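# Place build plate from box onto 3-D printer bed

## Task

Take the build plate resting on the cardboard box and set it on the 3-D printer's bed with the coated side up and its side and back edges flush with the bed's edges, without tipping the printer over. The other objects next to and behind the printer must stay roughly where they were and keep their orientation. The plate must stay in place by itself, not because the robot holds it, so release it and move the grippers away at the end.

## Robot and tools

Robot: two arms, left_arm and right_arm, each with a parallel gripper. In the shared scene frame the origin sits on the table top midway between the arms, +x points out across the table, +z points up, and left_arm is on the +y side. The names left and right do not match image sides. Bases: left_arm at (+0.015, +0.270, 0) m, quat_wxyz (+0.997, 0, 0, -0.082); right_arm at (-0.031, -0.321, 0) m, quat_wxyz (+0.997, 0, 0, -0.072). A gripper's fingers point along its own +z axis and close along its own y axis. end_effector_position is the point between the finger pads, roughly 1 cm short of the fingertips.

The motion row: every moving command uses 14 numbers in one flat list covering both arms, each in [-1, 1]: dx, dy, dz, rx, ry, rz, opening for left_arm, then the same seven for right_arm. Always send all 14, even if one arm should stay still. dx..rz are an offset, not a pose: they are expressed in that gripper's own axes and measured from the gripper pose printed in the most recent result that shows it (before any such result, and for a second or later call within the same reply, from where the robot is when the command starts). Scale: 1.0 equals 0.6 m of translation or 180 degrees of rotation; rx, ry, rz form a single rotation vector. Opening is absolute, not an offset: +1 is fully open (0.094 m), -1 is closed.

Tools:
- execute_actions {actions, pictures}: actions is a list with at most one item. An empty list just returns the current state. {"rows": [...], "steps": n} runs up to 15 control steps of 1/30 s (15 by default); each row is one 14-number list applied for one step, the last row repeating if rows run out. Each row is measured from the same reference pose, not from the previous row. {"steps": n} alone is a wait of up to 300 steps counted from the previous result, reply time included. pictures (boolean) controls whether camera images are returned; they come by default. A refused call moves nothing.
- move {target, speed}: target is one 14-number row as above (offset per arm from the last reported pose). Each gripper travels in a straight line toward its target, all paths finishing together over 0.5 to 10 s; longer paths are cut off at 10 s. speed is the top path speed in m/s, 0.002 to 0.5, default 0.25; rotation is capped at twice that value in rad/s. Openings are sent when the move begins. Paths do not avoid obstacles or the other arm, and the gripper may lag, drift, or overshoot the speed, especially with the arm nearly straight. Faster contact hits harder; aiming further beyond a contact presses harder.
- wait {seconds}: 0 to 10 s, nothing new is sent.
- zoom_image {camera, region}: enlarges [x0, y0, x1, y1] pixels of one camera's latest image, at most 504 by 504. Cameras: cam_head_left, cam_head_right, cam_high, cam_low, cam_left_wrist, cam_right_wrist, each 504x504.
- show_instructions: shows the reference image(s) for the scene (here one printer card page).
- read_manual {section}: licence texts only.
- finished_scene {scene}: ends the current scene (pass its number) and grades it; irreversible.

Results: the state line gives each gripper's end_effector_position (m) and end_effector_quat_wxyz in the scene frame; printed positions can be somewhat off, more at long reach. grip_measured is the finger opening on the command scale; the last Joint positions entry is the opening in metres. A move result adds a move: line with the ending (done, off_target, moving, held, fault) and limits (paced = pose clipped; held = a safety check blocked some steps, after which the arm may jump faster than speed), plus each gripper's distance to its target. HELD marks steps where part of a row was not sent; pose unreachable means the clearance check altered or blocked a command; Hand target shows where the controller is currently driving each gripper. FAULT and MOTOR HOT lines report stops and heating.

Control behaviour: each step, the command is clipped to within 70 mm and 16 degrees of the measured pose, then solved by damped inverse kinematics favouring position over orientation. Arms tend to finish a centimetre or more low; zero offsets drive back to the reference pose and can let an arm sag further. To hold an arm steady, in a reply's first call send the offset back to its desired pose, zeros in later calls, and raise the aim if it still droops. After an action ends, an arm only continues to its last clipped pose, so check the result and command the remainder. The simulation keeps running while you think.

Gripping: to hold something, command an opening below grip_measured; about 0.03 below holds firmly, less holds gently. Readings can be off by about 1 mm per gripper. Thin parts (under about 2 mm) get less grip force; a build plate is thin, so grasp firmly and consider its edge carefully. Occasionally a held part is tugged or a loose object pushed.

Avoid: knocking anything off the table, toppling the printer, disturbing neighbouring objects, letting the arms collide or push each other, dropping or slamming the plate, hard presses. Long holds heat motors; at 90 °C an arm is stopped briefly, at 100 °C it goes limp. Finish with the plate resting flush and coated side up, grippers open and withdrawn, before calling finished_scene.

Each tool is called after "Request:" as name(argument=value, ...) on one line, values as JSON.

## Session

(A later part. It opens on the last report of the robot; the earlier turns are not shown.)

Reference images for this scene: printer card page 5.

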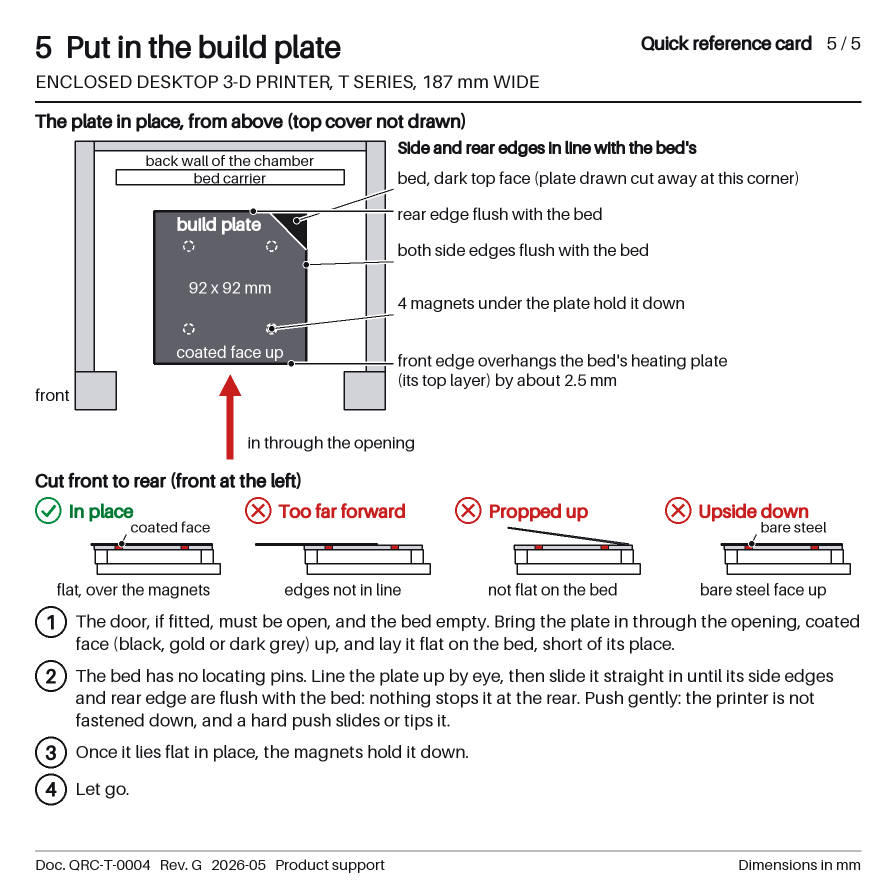

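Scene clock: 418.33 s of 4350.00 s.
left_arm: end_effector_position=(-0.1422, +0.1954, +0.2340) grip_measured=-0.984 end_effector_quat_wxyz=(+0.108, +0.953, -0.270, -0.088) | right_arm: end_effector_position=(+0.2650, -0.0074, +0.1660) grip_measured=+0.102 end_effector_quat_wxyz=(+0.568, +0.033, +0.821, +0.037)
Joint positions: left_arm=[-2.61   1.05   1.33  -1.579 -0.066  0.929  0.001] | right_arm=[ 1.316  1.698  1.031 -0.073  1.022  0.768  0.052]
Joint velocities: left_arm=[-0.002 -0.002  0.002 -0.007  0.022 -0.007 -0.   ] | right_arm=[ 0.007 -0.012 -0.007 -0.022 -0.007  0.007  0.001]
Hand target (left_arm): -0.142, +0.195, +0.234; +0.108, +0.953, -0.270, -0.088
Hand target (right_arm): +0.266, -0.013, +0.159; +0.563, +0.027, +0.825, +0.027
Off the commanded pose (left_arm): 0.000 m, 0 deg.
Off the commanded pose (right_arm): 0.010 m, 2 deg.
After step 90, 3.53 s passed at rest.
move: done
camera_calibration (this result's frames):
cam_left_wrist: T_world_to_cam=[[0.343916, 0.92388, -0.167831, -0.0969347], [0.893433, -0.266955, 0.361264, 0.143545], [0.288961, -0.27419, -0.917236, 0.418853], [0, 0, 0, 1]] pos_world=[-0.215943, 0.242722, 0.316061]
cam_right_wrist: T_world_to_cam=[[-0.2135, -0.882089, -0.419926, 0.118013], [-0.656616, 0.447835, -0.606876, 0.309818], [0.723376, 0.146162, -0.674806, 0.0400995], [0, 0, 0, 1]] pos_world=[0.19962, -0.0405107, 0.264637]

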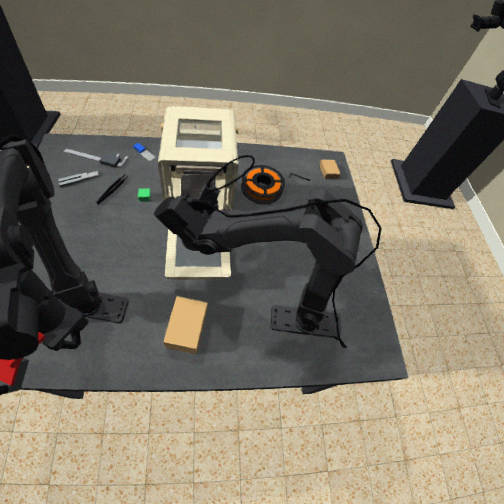

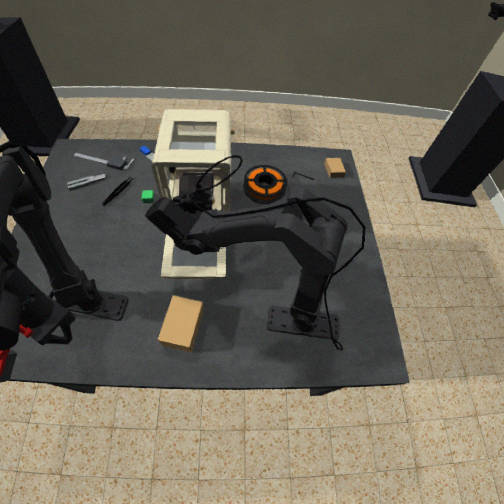

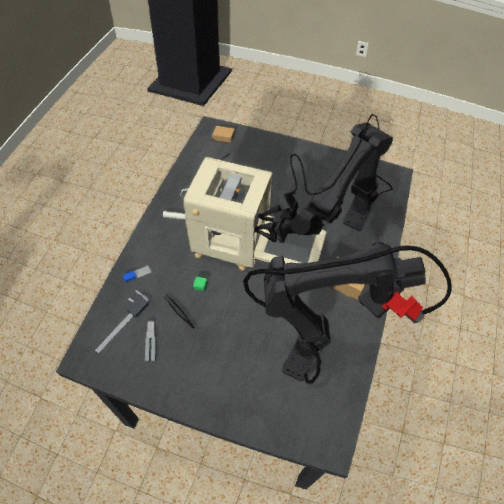

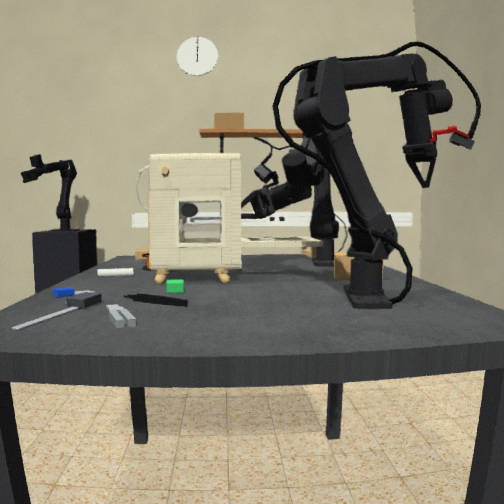

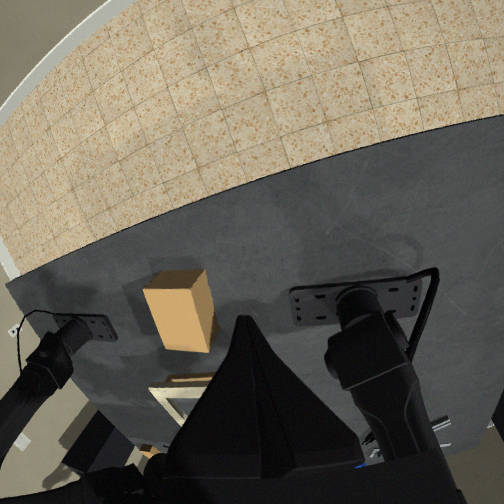

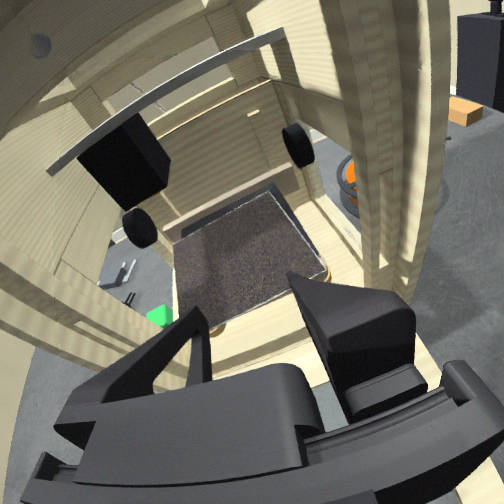

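Request:
move(target=[0,0,0,0,0,0,-1, 0.006,-0.004,-0.026,0,0,0,0.1], speed=0.03)

Request:
move(target=[0,0,0,0,0,0,-1, 0.012,-0.003,0.003,0.016,0,-0.036,0.1], speed=0.03)

Scene clock: 423.83 s of 4350.00 s.
left_arm: end_effector_position=(-0.1422, +0.1954, +0.2340) grip_measured=-0.984 end_effector_quat_wxyz=(+0.108, +0.953, -0.270, -0.088) | right_arm: end_effector_position=(+0.2532, -0.0020, +0.1628) grip_measured=+0.102 end_effector_quat_wxyz=(+0.564, +0.033, +0.824, +0.046)
Joint positions: left_arm=[-2.61   1.05   1.33  -1.579 -0.066  0.929  0.001] | right_arm=[ 1.35   1.698  1.031 -0.105  1.03   0.817  0.052]
Joint velocities: left_arm=[-0.002  0.002 -0.007  0.007 -0.007 -0.037  0.001] | right_arm=[-0.007 -0.002 -0.017 -0.007  0.007  0.051 -0.   ]
Hand target (left_arm): -0.142, +0.195, +0.234; +0.108, +0.953, -0.270, -0.088
Hand target (right_arm): +0.249, -0.009, +0.168; +0.568, +0.033, +0.821, +0.038
Off the commanded pose (left_arm): 0.000 m, 0 deg.
Off the commanded pose (right_arm): 0.010 m, 1 deg.
After step 90, 1.67 s passed at rest.
move: done
camera_calibration (this result's frames):
cam_left_wrist: T_world_to_cam=[[0.343916, 0.92388, -0.167831, -0.0969347], [0.893433, -0.266955, 0.361264, 0.143545], [0.288961, -0.27419, -0.917236, 0.418853], [0, 0, 0, 1]] pos_world=[-0.215943, 0.242722, 0.316061]
cam_right_wrist: T_world_to_cam=[[-0.207668, -0.878449, -0.43035, 0.119153], [-0.667069, 0.448953, -0.594525, 0.298341], [0.715467, 0.163609, -0.67922, 0.048427], [0, 0, 0, 1]] pos_world=[0.189111, -0.0371947, 0.261541]

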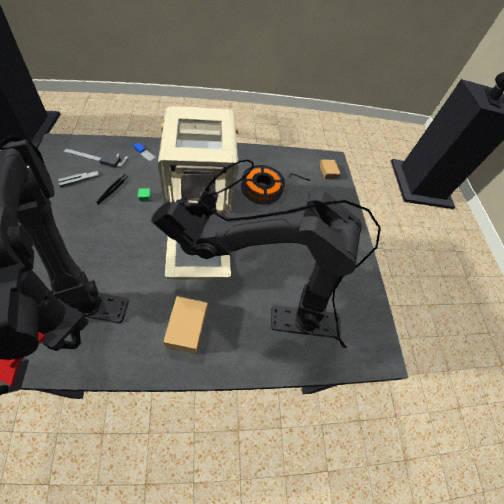

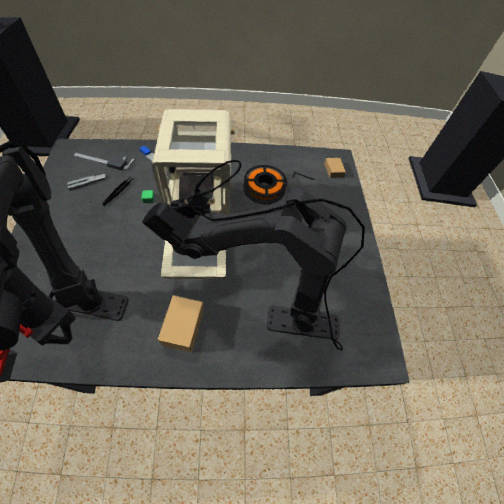

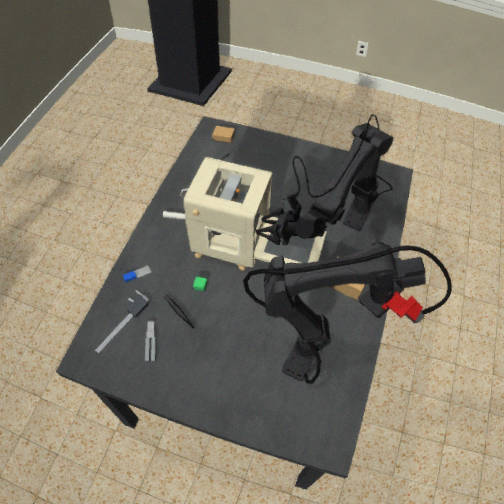

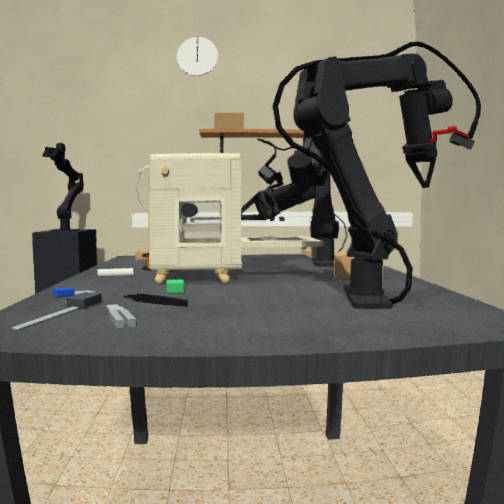

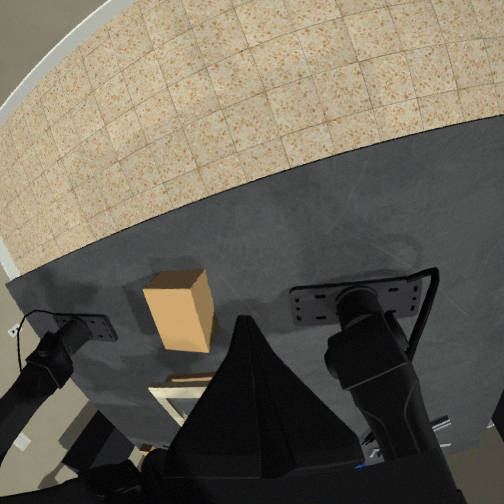

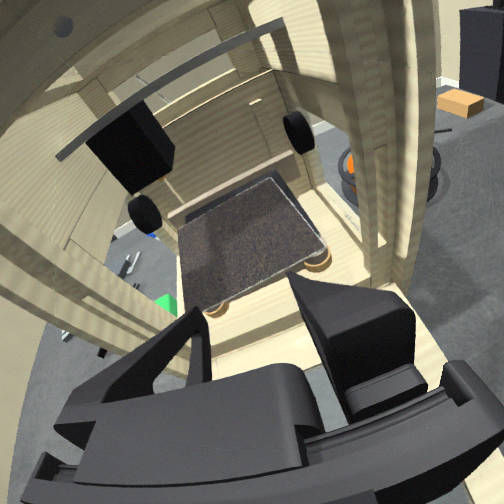

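Scene clock: 426.13 s of 4350.00 s.
left_arm: end_effector_position=(-0.1422, +0.1954, +0.2340) grip_measured=-0.984 end_effector_quat_wxyz=(+0.108, +0.953, -0.270, -0.088) | right_arm: end_effector_position=(+0.2539, -0.0052, +0.1523) grip_measured=+0.102 end_effector_quat_wxyz=(+0.561, +0.008, +0.827, +0.007)
Joint positions: left_arm=[-2.61   1.05   1.33  -1.579 -0.066  0.929  0.001] | right_arm=[ 1.35   1.732  1.045 -0.149  1.049  0.787  0.052]
Joint velocities: left_arm=[ 0.002  0.002 -0.012 -0.051 -0.125  0.007 -0.   ] | right_arm=[-0.007  0.012 -0.027 -0.037  0.022 -0.051  0.   ]
Hand target (left_arm): -0.142, +0.195, +0.234; +0.108, +0.953, -0.270, -0.088
Hand target (right_arm): +0.252, -0.003, +0.155; +0.565, +0.000, +0.825, -0.006
Off the commanded pose (left_arm): 0.000 m, 0 deg.
Off the commanded pose (right_arm): 0.004 m, 2 deg.
move: done
camera_calibration (this result's frames):
cam_left_wrist: T_world_to_cam=[[0.343916, 0.92388, -0.167831, -0.0969347], [0.893433, -0.266955, 0.361264, 0.143545], [0.288961, -0.27419, -0.917236, 0.418853], [0, 0, 0, 1]] pos_world=[-0.215943, 0.242722, 0.316061]
cam_right_wrist: T_world_to_cam=[[-0.213197, -0.913893, -0.345466, 0.100257], [-0.67121, 0.393946, -0.62792, 0.299895], [0.709946, 0.0980096, -0.697403, 0.0452075], [0, 0, 0, 1]] pos_world=[0.190572, -0.0309486, 0.254473]

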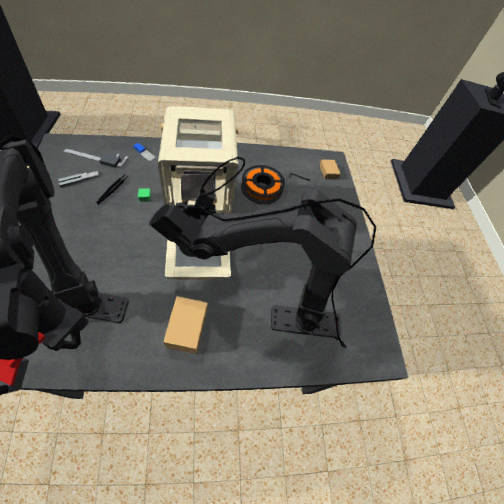

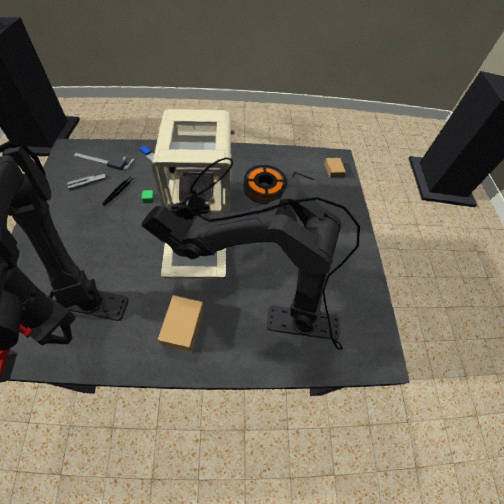

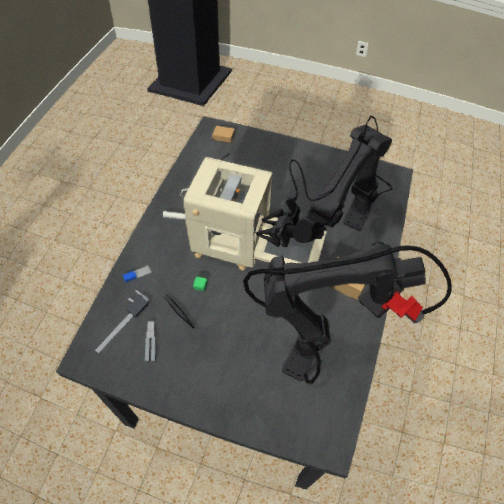

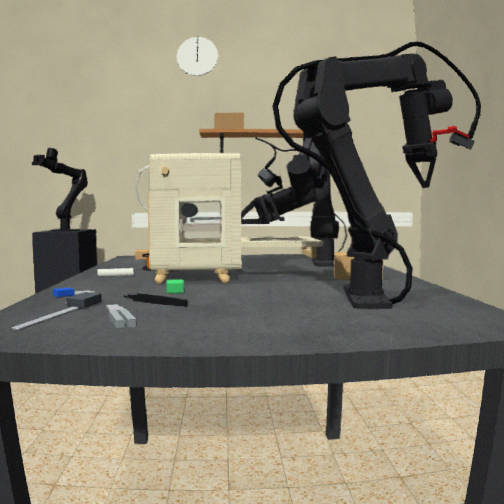

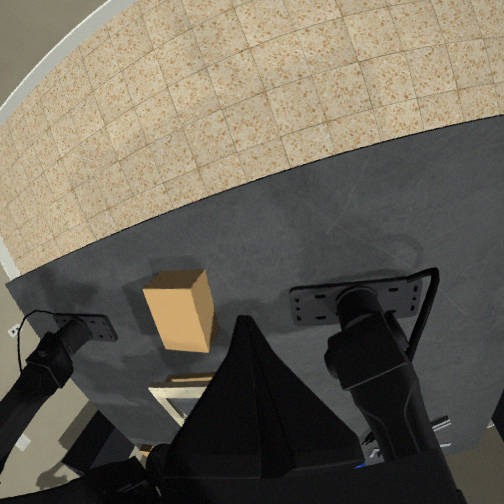

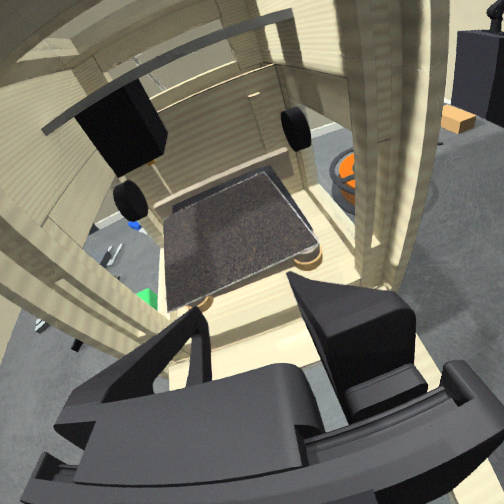

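Request:
move(target=[0,0,0,0,0,0,-1, -0.014,0,-0.004,0.01,0,-0.005,0.1], speed=0.02)

Scene clock: 430.23 s of 4350.00 s.
left_arm: end_effector_position=(-0.1422, +0.1954, +0.2340) grip_measured=-0.984 end_effector_quat_wxyz=(+0.108, +0.953, -0.270, -0.088) | right_arm: end_effector_position=(+0.2542, -0.0048, +0.1576) grip_measured=+0.102 end_effector_quat_wxyz=(+0.558, +0.010, +0.830, +0.002)
Joint positions: left_arm=[-2.61   1.05   1.33  -1.579 -0.066  0.929  0.001] | right_arm=[ 1.35   1.732  1.08  -0.209  1.051  0.806  0.052]
Joint velocities: left_arm=[ 0.002  0.002  0.007 -0.037 -0.022 -0.125 -0.001] | right_arm=[-0.007 -0.012  0.002 -0.095  0.037 -0.007 -0.   ]
Hand target (left_arm): -0.142, +0.195, +0.234; +0.108, +0.953, -0.270, -0.088
Hand target (right_arm): +0.255, -0.005, +0.161; +0.562, +0.010, +0.827, -0.010
Off the commanded pose (left_arm): 0.000 m, 0 deg.
Off the commanded pose (right_arm): 0.004 m, 1 deg.
After step 90, 0.07 s passed at rest.
move: done
camera_calibration (this result's frames):
cam_left_wrist: T_world_to_cam=[[0.343916, 0.92388, -0.167831, -0.0969347], [0.893433, -0.266955, 0.361264, 0.143545], [0.288961, -0.27419, -0.917236, 0.418853], [0, 0, 0, 1]] pos_world=[-0.215943, 0.242722, 0.316061]
cam_right_wrist: T_world_to_cam=[[-0.223406, -0.91449, -0.33734, 0.103891], [-0.673107, 0.395058, -0.625185, 0.30331], [0.704994, 0.0873958, -0.703808, 0.0508444], [0, 0, 0, 1]] pos_world=[0.191525, -0.0292612, 0.260456]

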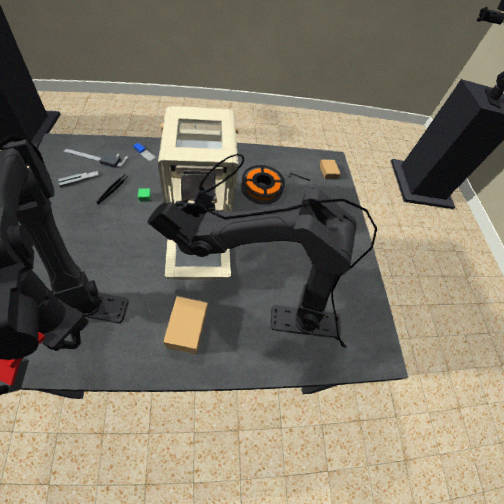

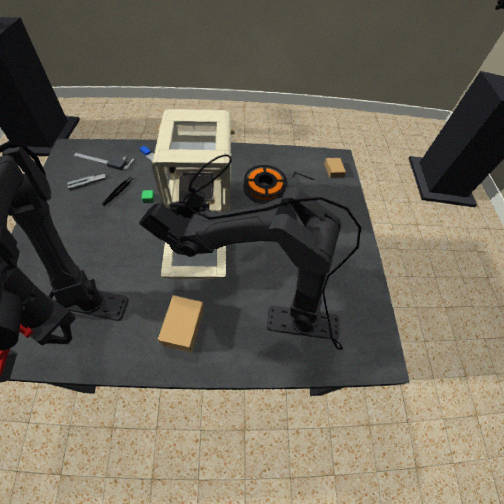

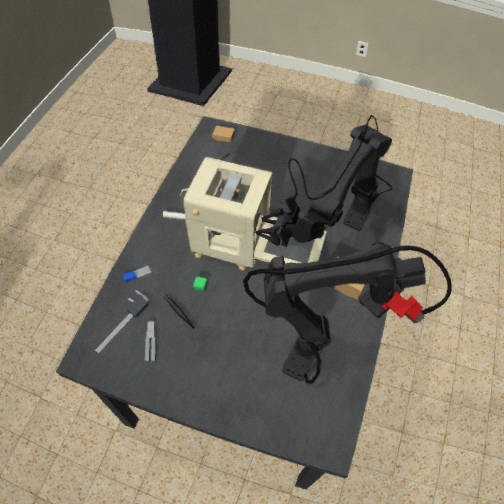

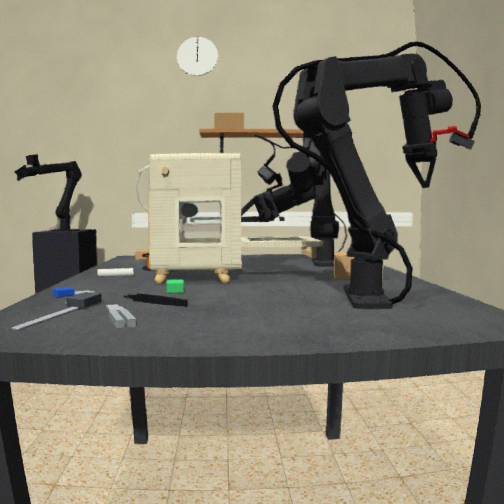

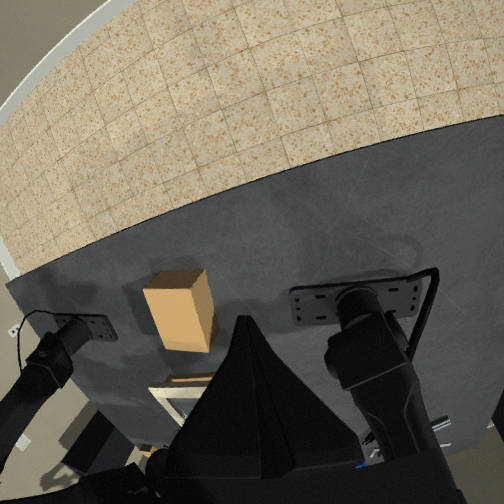

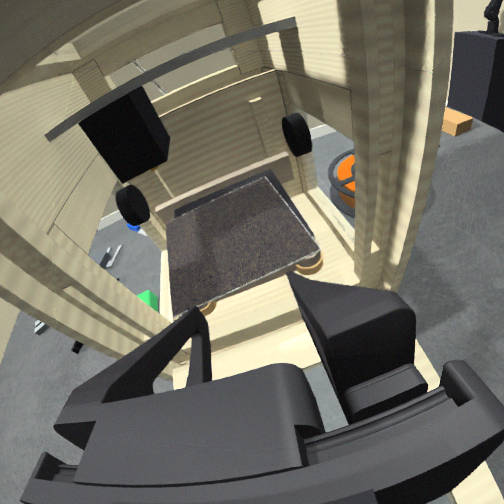

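Request:
move(target=[0,0,0,0,0,0,-1, -0.004,-0.005,0.019,0,0,0,0.3], speed=0.01)

Request:
zoom_image(camera="cam_right_wrist", region=[140, 150, 340, 340])

Scene clock: 433.90 s of 4350.00 s.
left_arm: end_effector_position=(-0.1422, +0.1954, +0.2340) grip_measured=-0.984 end_effector_quat_wxyz=(+0.108, +0.953, -0.270, -0.088) | right_arm: end_effector_position=(+0.2635, -0.0032, +0.1607) grip_measured=+0.298 end_effector_quat_wxyz=(+0.559, +0.011, +0.829, +0.010)
Joint positions: left_arm=[-2.61   1.05   1.33  -1.579 -0.066  0.929  0.001] | right_arm=[ 1.325  1.732  1.08  -0.156  1.028  0.763  0.061]
Joint velocities: left_arm=[-0.022  0.017  0.017  0.037 -0.066  0.022  0.   ] | right_arm=[-0.012 -0.007  0.007 -0.051  0.022 -0.051 -0.001]
Hand target (left_arm): -0.142, +0.195, +0.234; +0.108, +0.953, -0.270, -0.088
Hand target (right_arm): +0.266, -0.008, +0.156; +0.558, +0.009, +0.830, +0.002
Off the commanded pose (left_arm): 0.000 m, 0 deg.
Off the commanded pose (right_arm): 0.007 m, 1 deg.
move: done
camera_calibration (this result's frames):
cam_left_wrist: T_world_to_cam=[[0.343916, 0.92388, -0.167831, -0.0969347], [0.893433, -0.266955, 0.361264, 0.143545], [0.288961, -0.27419, -0.917236, 0.418853], [0, 0, 0, 1]] pos_world=[-0.215943, 0.242722, 0.316061]
cam_right_wrist: T_world_to_cam=[[-0.216475, -0.910349, -0.352709, 0.109036], [-0.673572, 0.400783, -0.621026, 0.310268], [0.70671, 0.103139, -0.699945, 0.0453134], [0, 0, 0, 1]] pos_world=[0.200568, -0.0297629, 0.262859]

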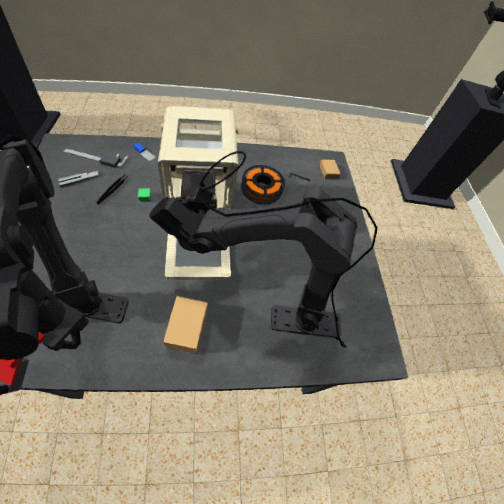

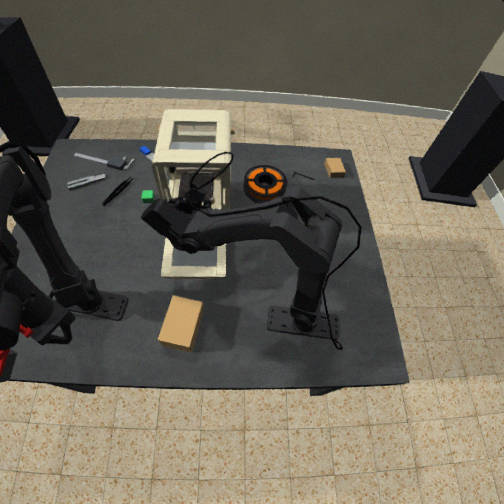

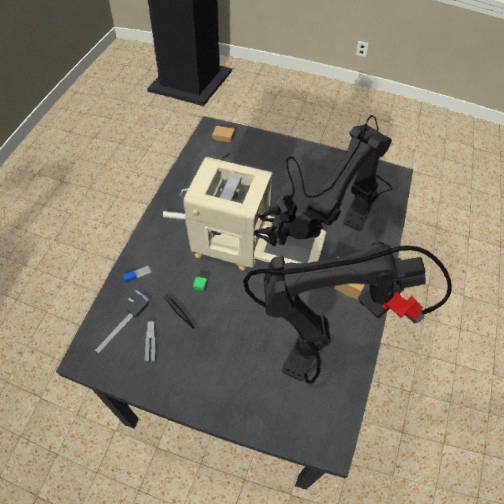

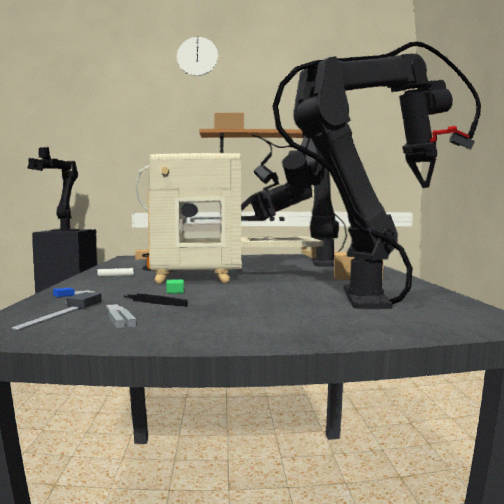

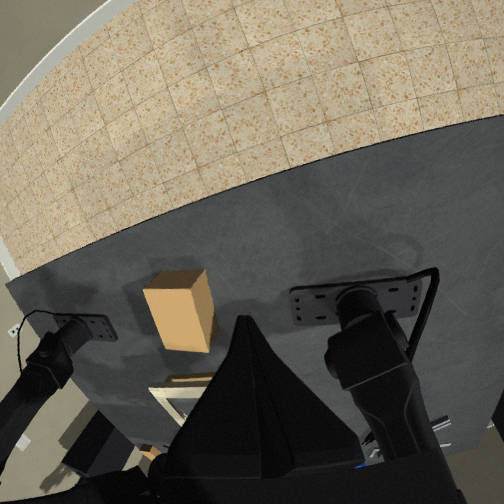

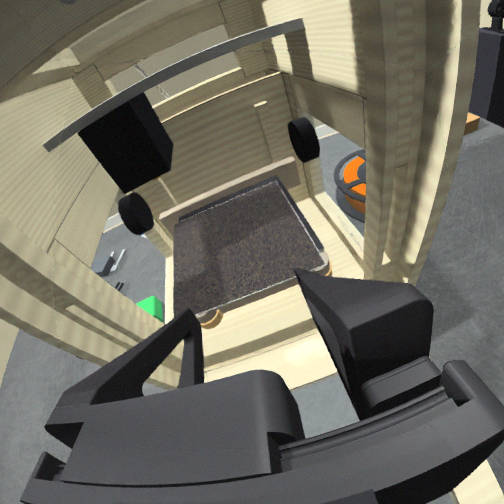

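Region (140, 150, 340, 340) of cam_right_wrist's 504x504 image, scaled by 2.520, with more detail than that image has; it fills the top 479 rows of this view, and the rest is white.

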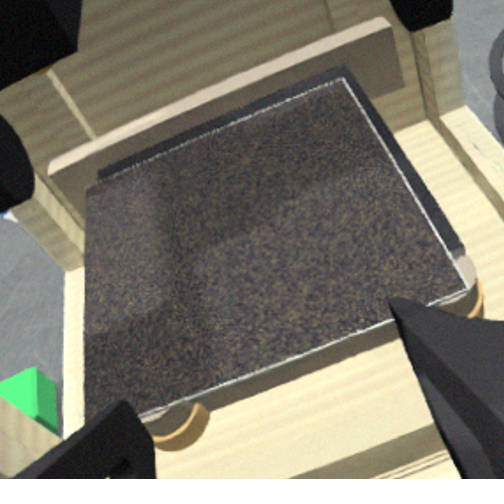

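Request:
move(target=[0,0,0,0,0,0,-1, -0.008,-0.006,-0.022,0.016,0,-0.048,0.3], speed=0.04)

Scene clock: 450.90 s of 4350.00 s.
left_arm: end_effector_position=(-0.1422, +0.1954, +0.2340) grip_measured=-0.984 end_effector_quat_wxyz=(+0.108, +0.953, -0.270, -0.088) | right_arm: end_effector_position=(+0.2540, -0.0079, +0.1638) grip_measured=+0.298 end_effector_quat_wxyz=(+0.554, -0.033, +0.831, -0.041)
Joint positions: left_arm=[-2.61   1.05   1.33  -1.579 -0.066  0.929  0.001] | right_arm=[ 1.351  1.732  1.12  -0.296  1.063  0.728  0.061]
Joint velocities: left_arm=[-0.007  0.007 -0.012  0.051 -0.051  0.066 -0.   ] | right_arm=[ 0.007  0.002  0.012 -0.125  0.051 -0.037  0.001]
Hand target (left_arm): -0.142, +0.195, +0.234; +0.108, +0.953, -0.270, -0.088
Hand target (right_arm): +0.253, -0.007, +0.170; +0.559, -0.037, +0.827, -0.052
Off the commanded pose (left_arm): 0.000 m, 0 deg.
Off the commanded pose (right_arm): 0.006 m, 2 deg.
After step 90, 11.77 s passed at rest.
move: done
camera_calibration (this result's frames):
cam_left_wrist: T_world_to_cam=[[0.343916, 0.92388, -0.167831, -0.0969347], [0.893433, -0.266955, 0.361264, 0.143545], [0.288961, -0.27419, -0.917236, 0.418853], [0, 0, 0, 1]] pos_world=[-0.215943, 0.242722, 0.316061]
cam_right_wrist: T_world_to_cam=[[-0.205371, -0.952557, -0.224629, 0.0797358], [-0.686837, 0.303786, -0.66028, 0.316762], [0.697193, 0.0186812, -0.71664, 0.0591306], [0, 0, 0, 1]] pos_world=[0.192714, -0.0213797, 0.269438]

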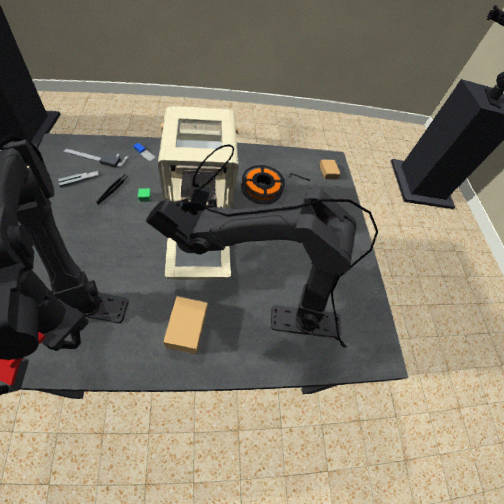

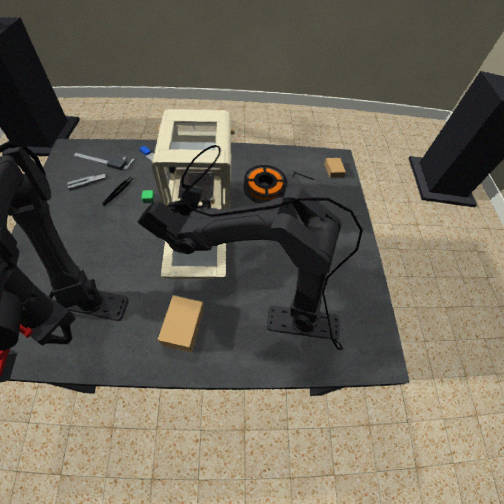

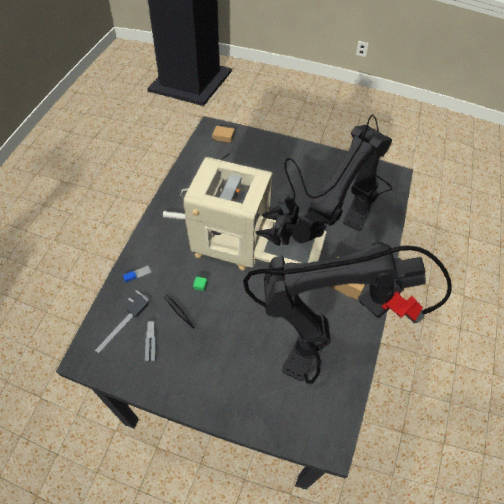

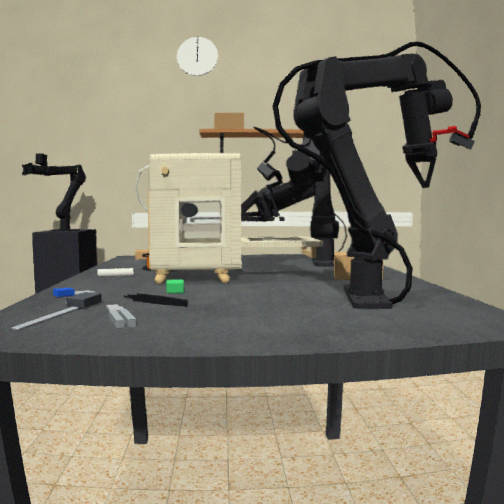

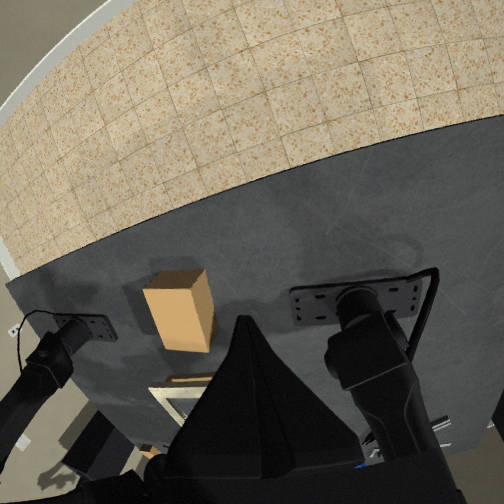

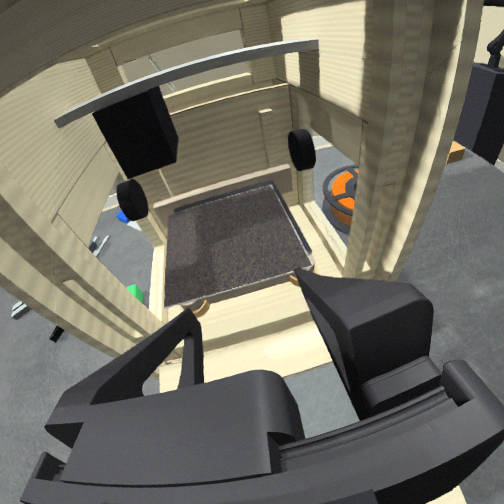

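Request:
move(target=[0,0,0,0,0,0,-1, -0.022,0.006,-0.009,0,0,-0.01,1.0], speed=0.04)

Request:
move(target=[0,0,0,0,0,0,-1, -0.017,0,0.042,0,0,0,1.0], speed=0.03)

Scene clock: 455.00 s of 4350.00 s.
left_arm: end_effector_position=(-0.1422, +0.1954, +0.2340) grip_measured=-0.984 end_effector_quat_wxyz=(+0.108, +0.953, -0.270, -0.088) | right_arm: end_effector_position=(+0.2554, -0.0045, +0.1728) grip_measured=+1.000 end_effector_quat_wxyz=(+0.554, -0.039, +0.830, -0.045)
Joint positions: left_arm=[-2.61   1.05   1.33  -1.579 -0.066  0.929  0.001] | right_arm=[ 1.351  1.732  1.156 -0.327  1.064  0.71   0.094]
Joint velocities: left_arm=[-0.017 -0.002  0.012 -0.037 -0.022  0.022 -0.001] | right_arm=[-0.007 -0.007  0.012 -0.022 -0.095 -0.022  0.   ]
Hand target (left_arm): -0.142, +0.195, +0.234; +0.108, +0.953, -0.270, -0.088
Hand target (right_arm): +0.254, -0.003, +0.177; +0.554, -0.046, +0.830, -0.049
Off the commanded pose (left_arm): 0.000 m, 0 deg.
Off the commanded pose (right_arm): 0.005 m, 1 deg.
After step 90, 0.37 s passed at rest.
move: done
camera_calibration (this result's frames):
cam_left_wrist: T_world_to_cam=[[0.343916, 0.92388, -0.167831, -0.0969347], [0.893433, -0.266955, 0.361264, 0.143545], [0.288961, -0.27419, -0.917236, 0.418853], [0, 0, 0, 1]] pos_world=[-0.215943, 0.242722, 0.316061]
cam_right_wrist: T_world_to_cam=[[-0.198923, -0.956582, -0.213029, 0.0815772], [-0.687658, 0.291119, -0.665114, 0.323614], [0.698253, 0.0141847, -0.715711, 0.0641349], [0, 0, 0, 1]] pos_world=[0.193981, -0.0170849, 0.278521]

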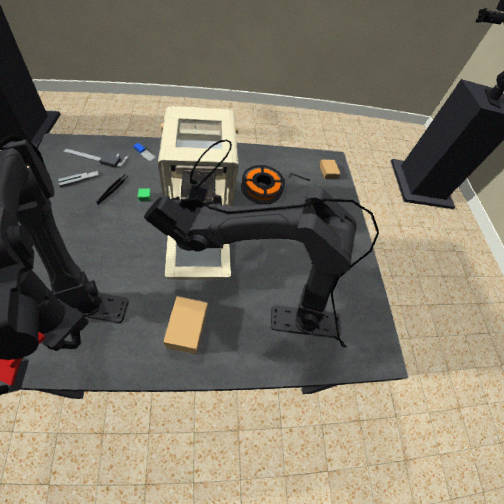

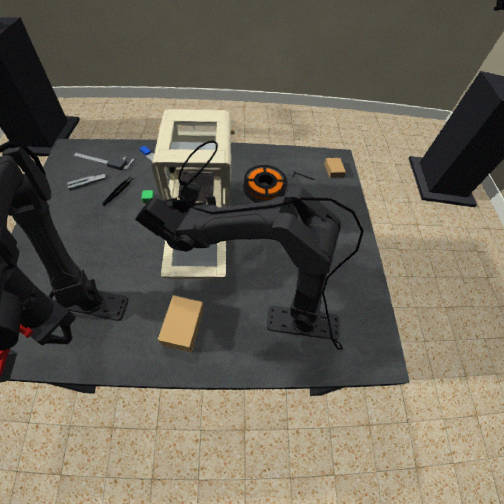

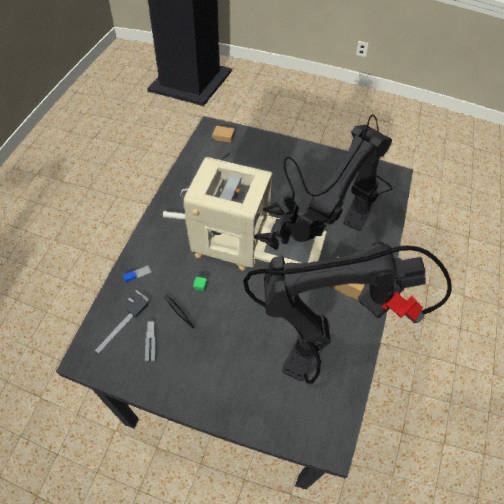

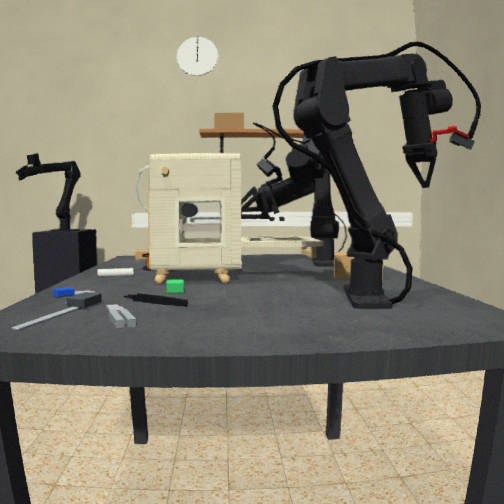

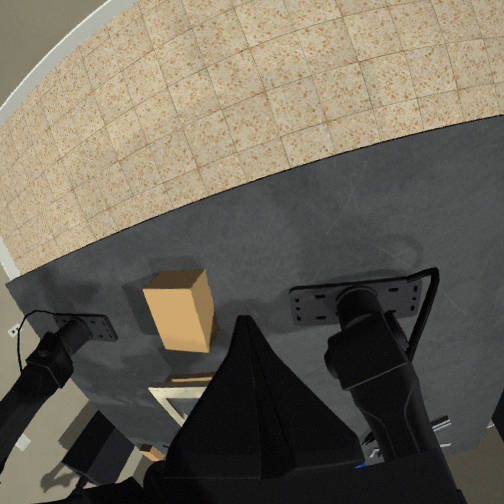

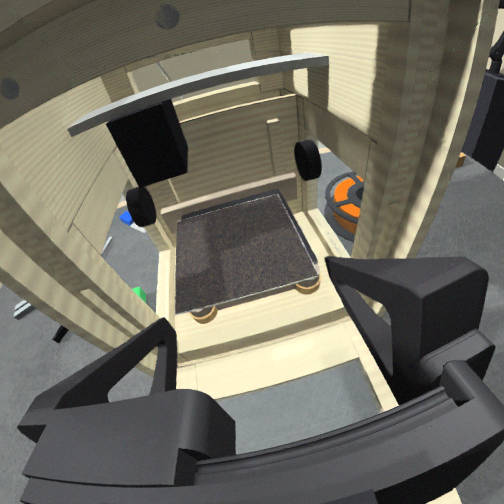

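Scene clock: 456.20 s of 4350.00 s.
left_arm: end_effector_position=(-0.1422, +0.1954, +0.2340) grip_measured=-0.984 end_effector_quat_wxyz=(+0.108, +0.953, -0.270, -0.088) | right_arm: end_effector_position=(+0.2789, -0.0057, +0.1747) grip_measured=+1.000 end_effector_quat_wxyz=(+0.557, -0.036, +0.829, -0.041)
Joint positions: left_arm=[-2.61   1.05   1.33  -1.579 -0.066  0.929  0.001] | right_arm=[ 1.288  1.745  1.156 -0.219  1.025  0.614  0.094]
Joint velocities: left_arm=[-0.012  0.007 -0.017 -0.007 -0.081 -0.081  0.   ] | right_arm=[-0.022 -0.002 -0.002 -0.007 -0.007 -0.007  0.   ]
Hand target (left_arm): -0.142, +0.195, +0.234; +0.108, +0.953, -0.270, -0.088
Hand target (right_arm): +0.283, -0.004, +0.173; +0.555, -0.039, +0.830, -0.045
Off the commanded pose (left_arm): 0.000 m, 0 deg.
Off the commanded pose (right_arm): 0.005 m, 1 deg.
move: done
camera_calibration (this result's frames):
cam_left_wrist: T_world_to_cam=[[0.343916, 0.92388, -0.167831, -0.0969347], [0.893433, -0.266955, 0.361264, 0.143545], [0.288961, -0.27419, -0.917236, 0.418853], [0, 0, 0, 1]] pos_world=[-0.215943, 0.242722, 0.316061]
cam_right_wrist: T_world_to_cam=[[-0.198283, -0.9543, -0.223595, 0.0872026], [-0.682957, 0.298147, -0.666842, 0.340361], [0.703031, 0.0204825, -0.710864, 0.0469683], [0, 0, 0, 1]] pos_world=[0.216723, -0.0192224, 0.279853]

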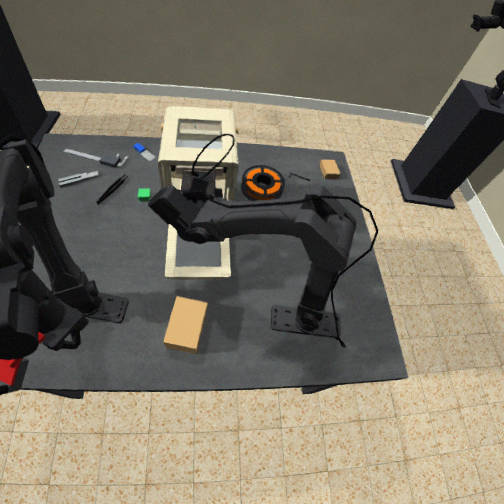

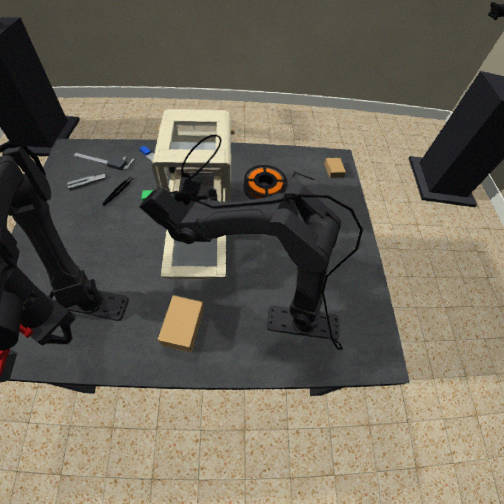

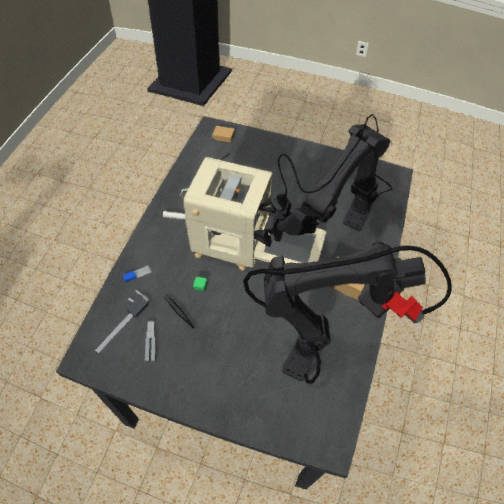

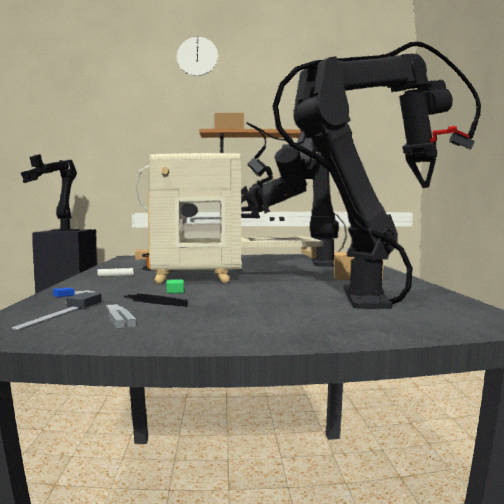

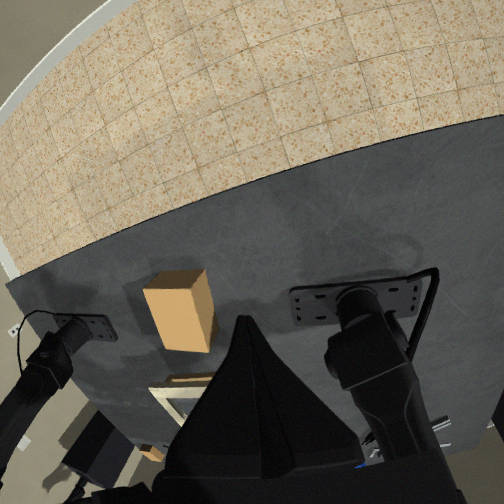

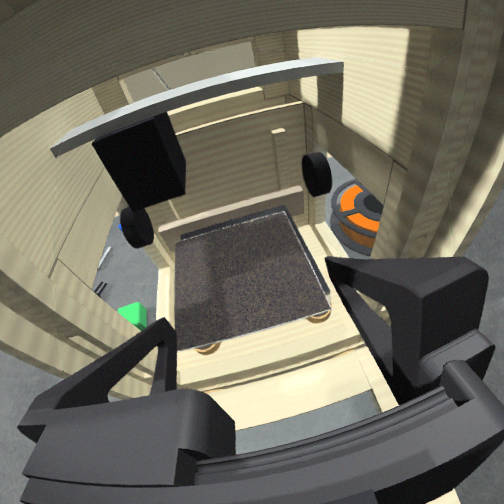

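Request:
zoom_image(camera="cam_right_wrist", region=[100, 190, 360, 390])

Request:
zoom_image(camera="cam_low", region=[170, 140, 300, 250])

Region (100, 190, 360, 390) of cam_right_wrist's 504x504 image, scaled by 1.938, with more detail than that image has; it fills the top 388 rows of this view, and the rest is white.

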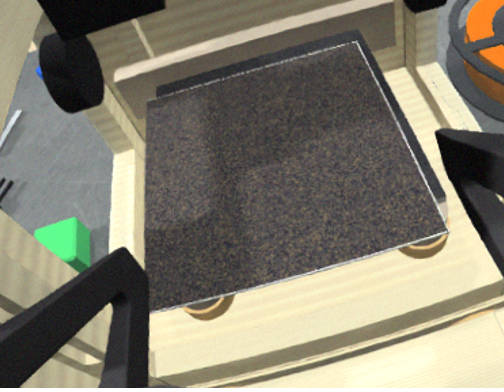

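Region (170, 140, 300, 250) of cam_low's 504x504 image, scaled by 3.877, with more detail than that image has; it fills the top 426 rows of this view, and the rest is white.

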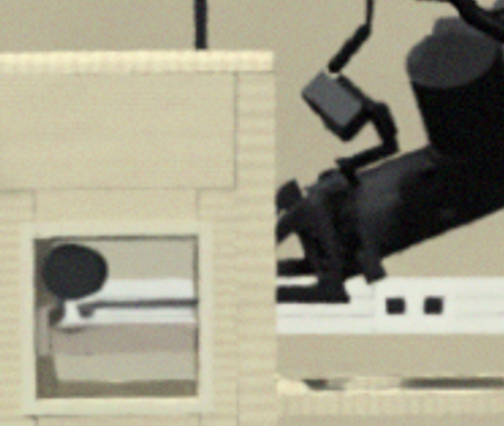

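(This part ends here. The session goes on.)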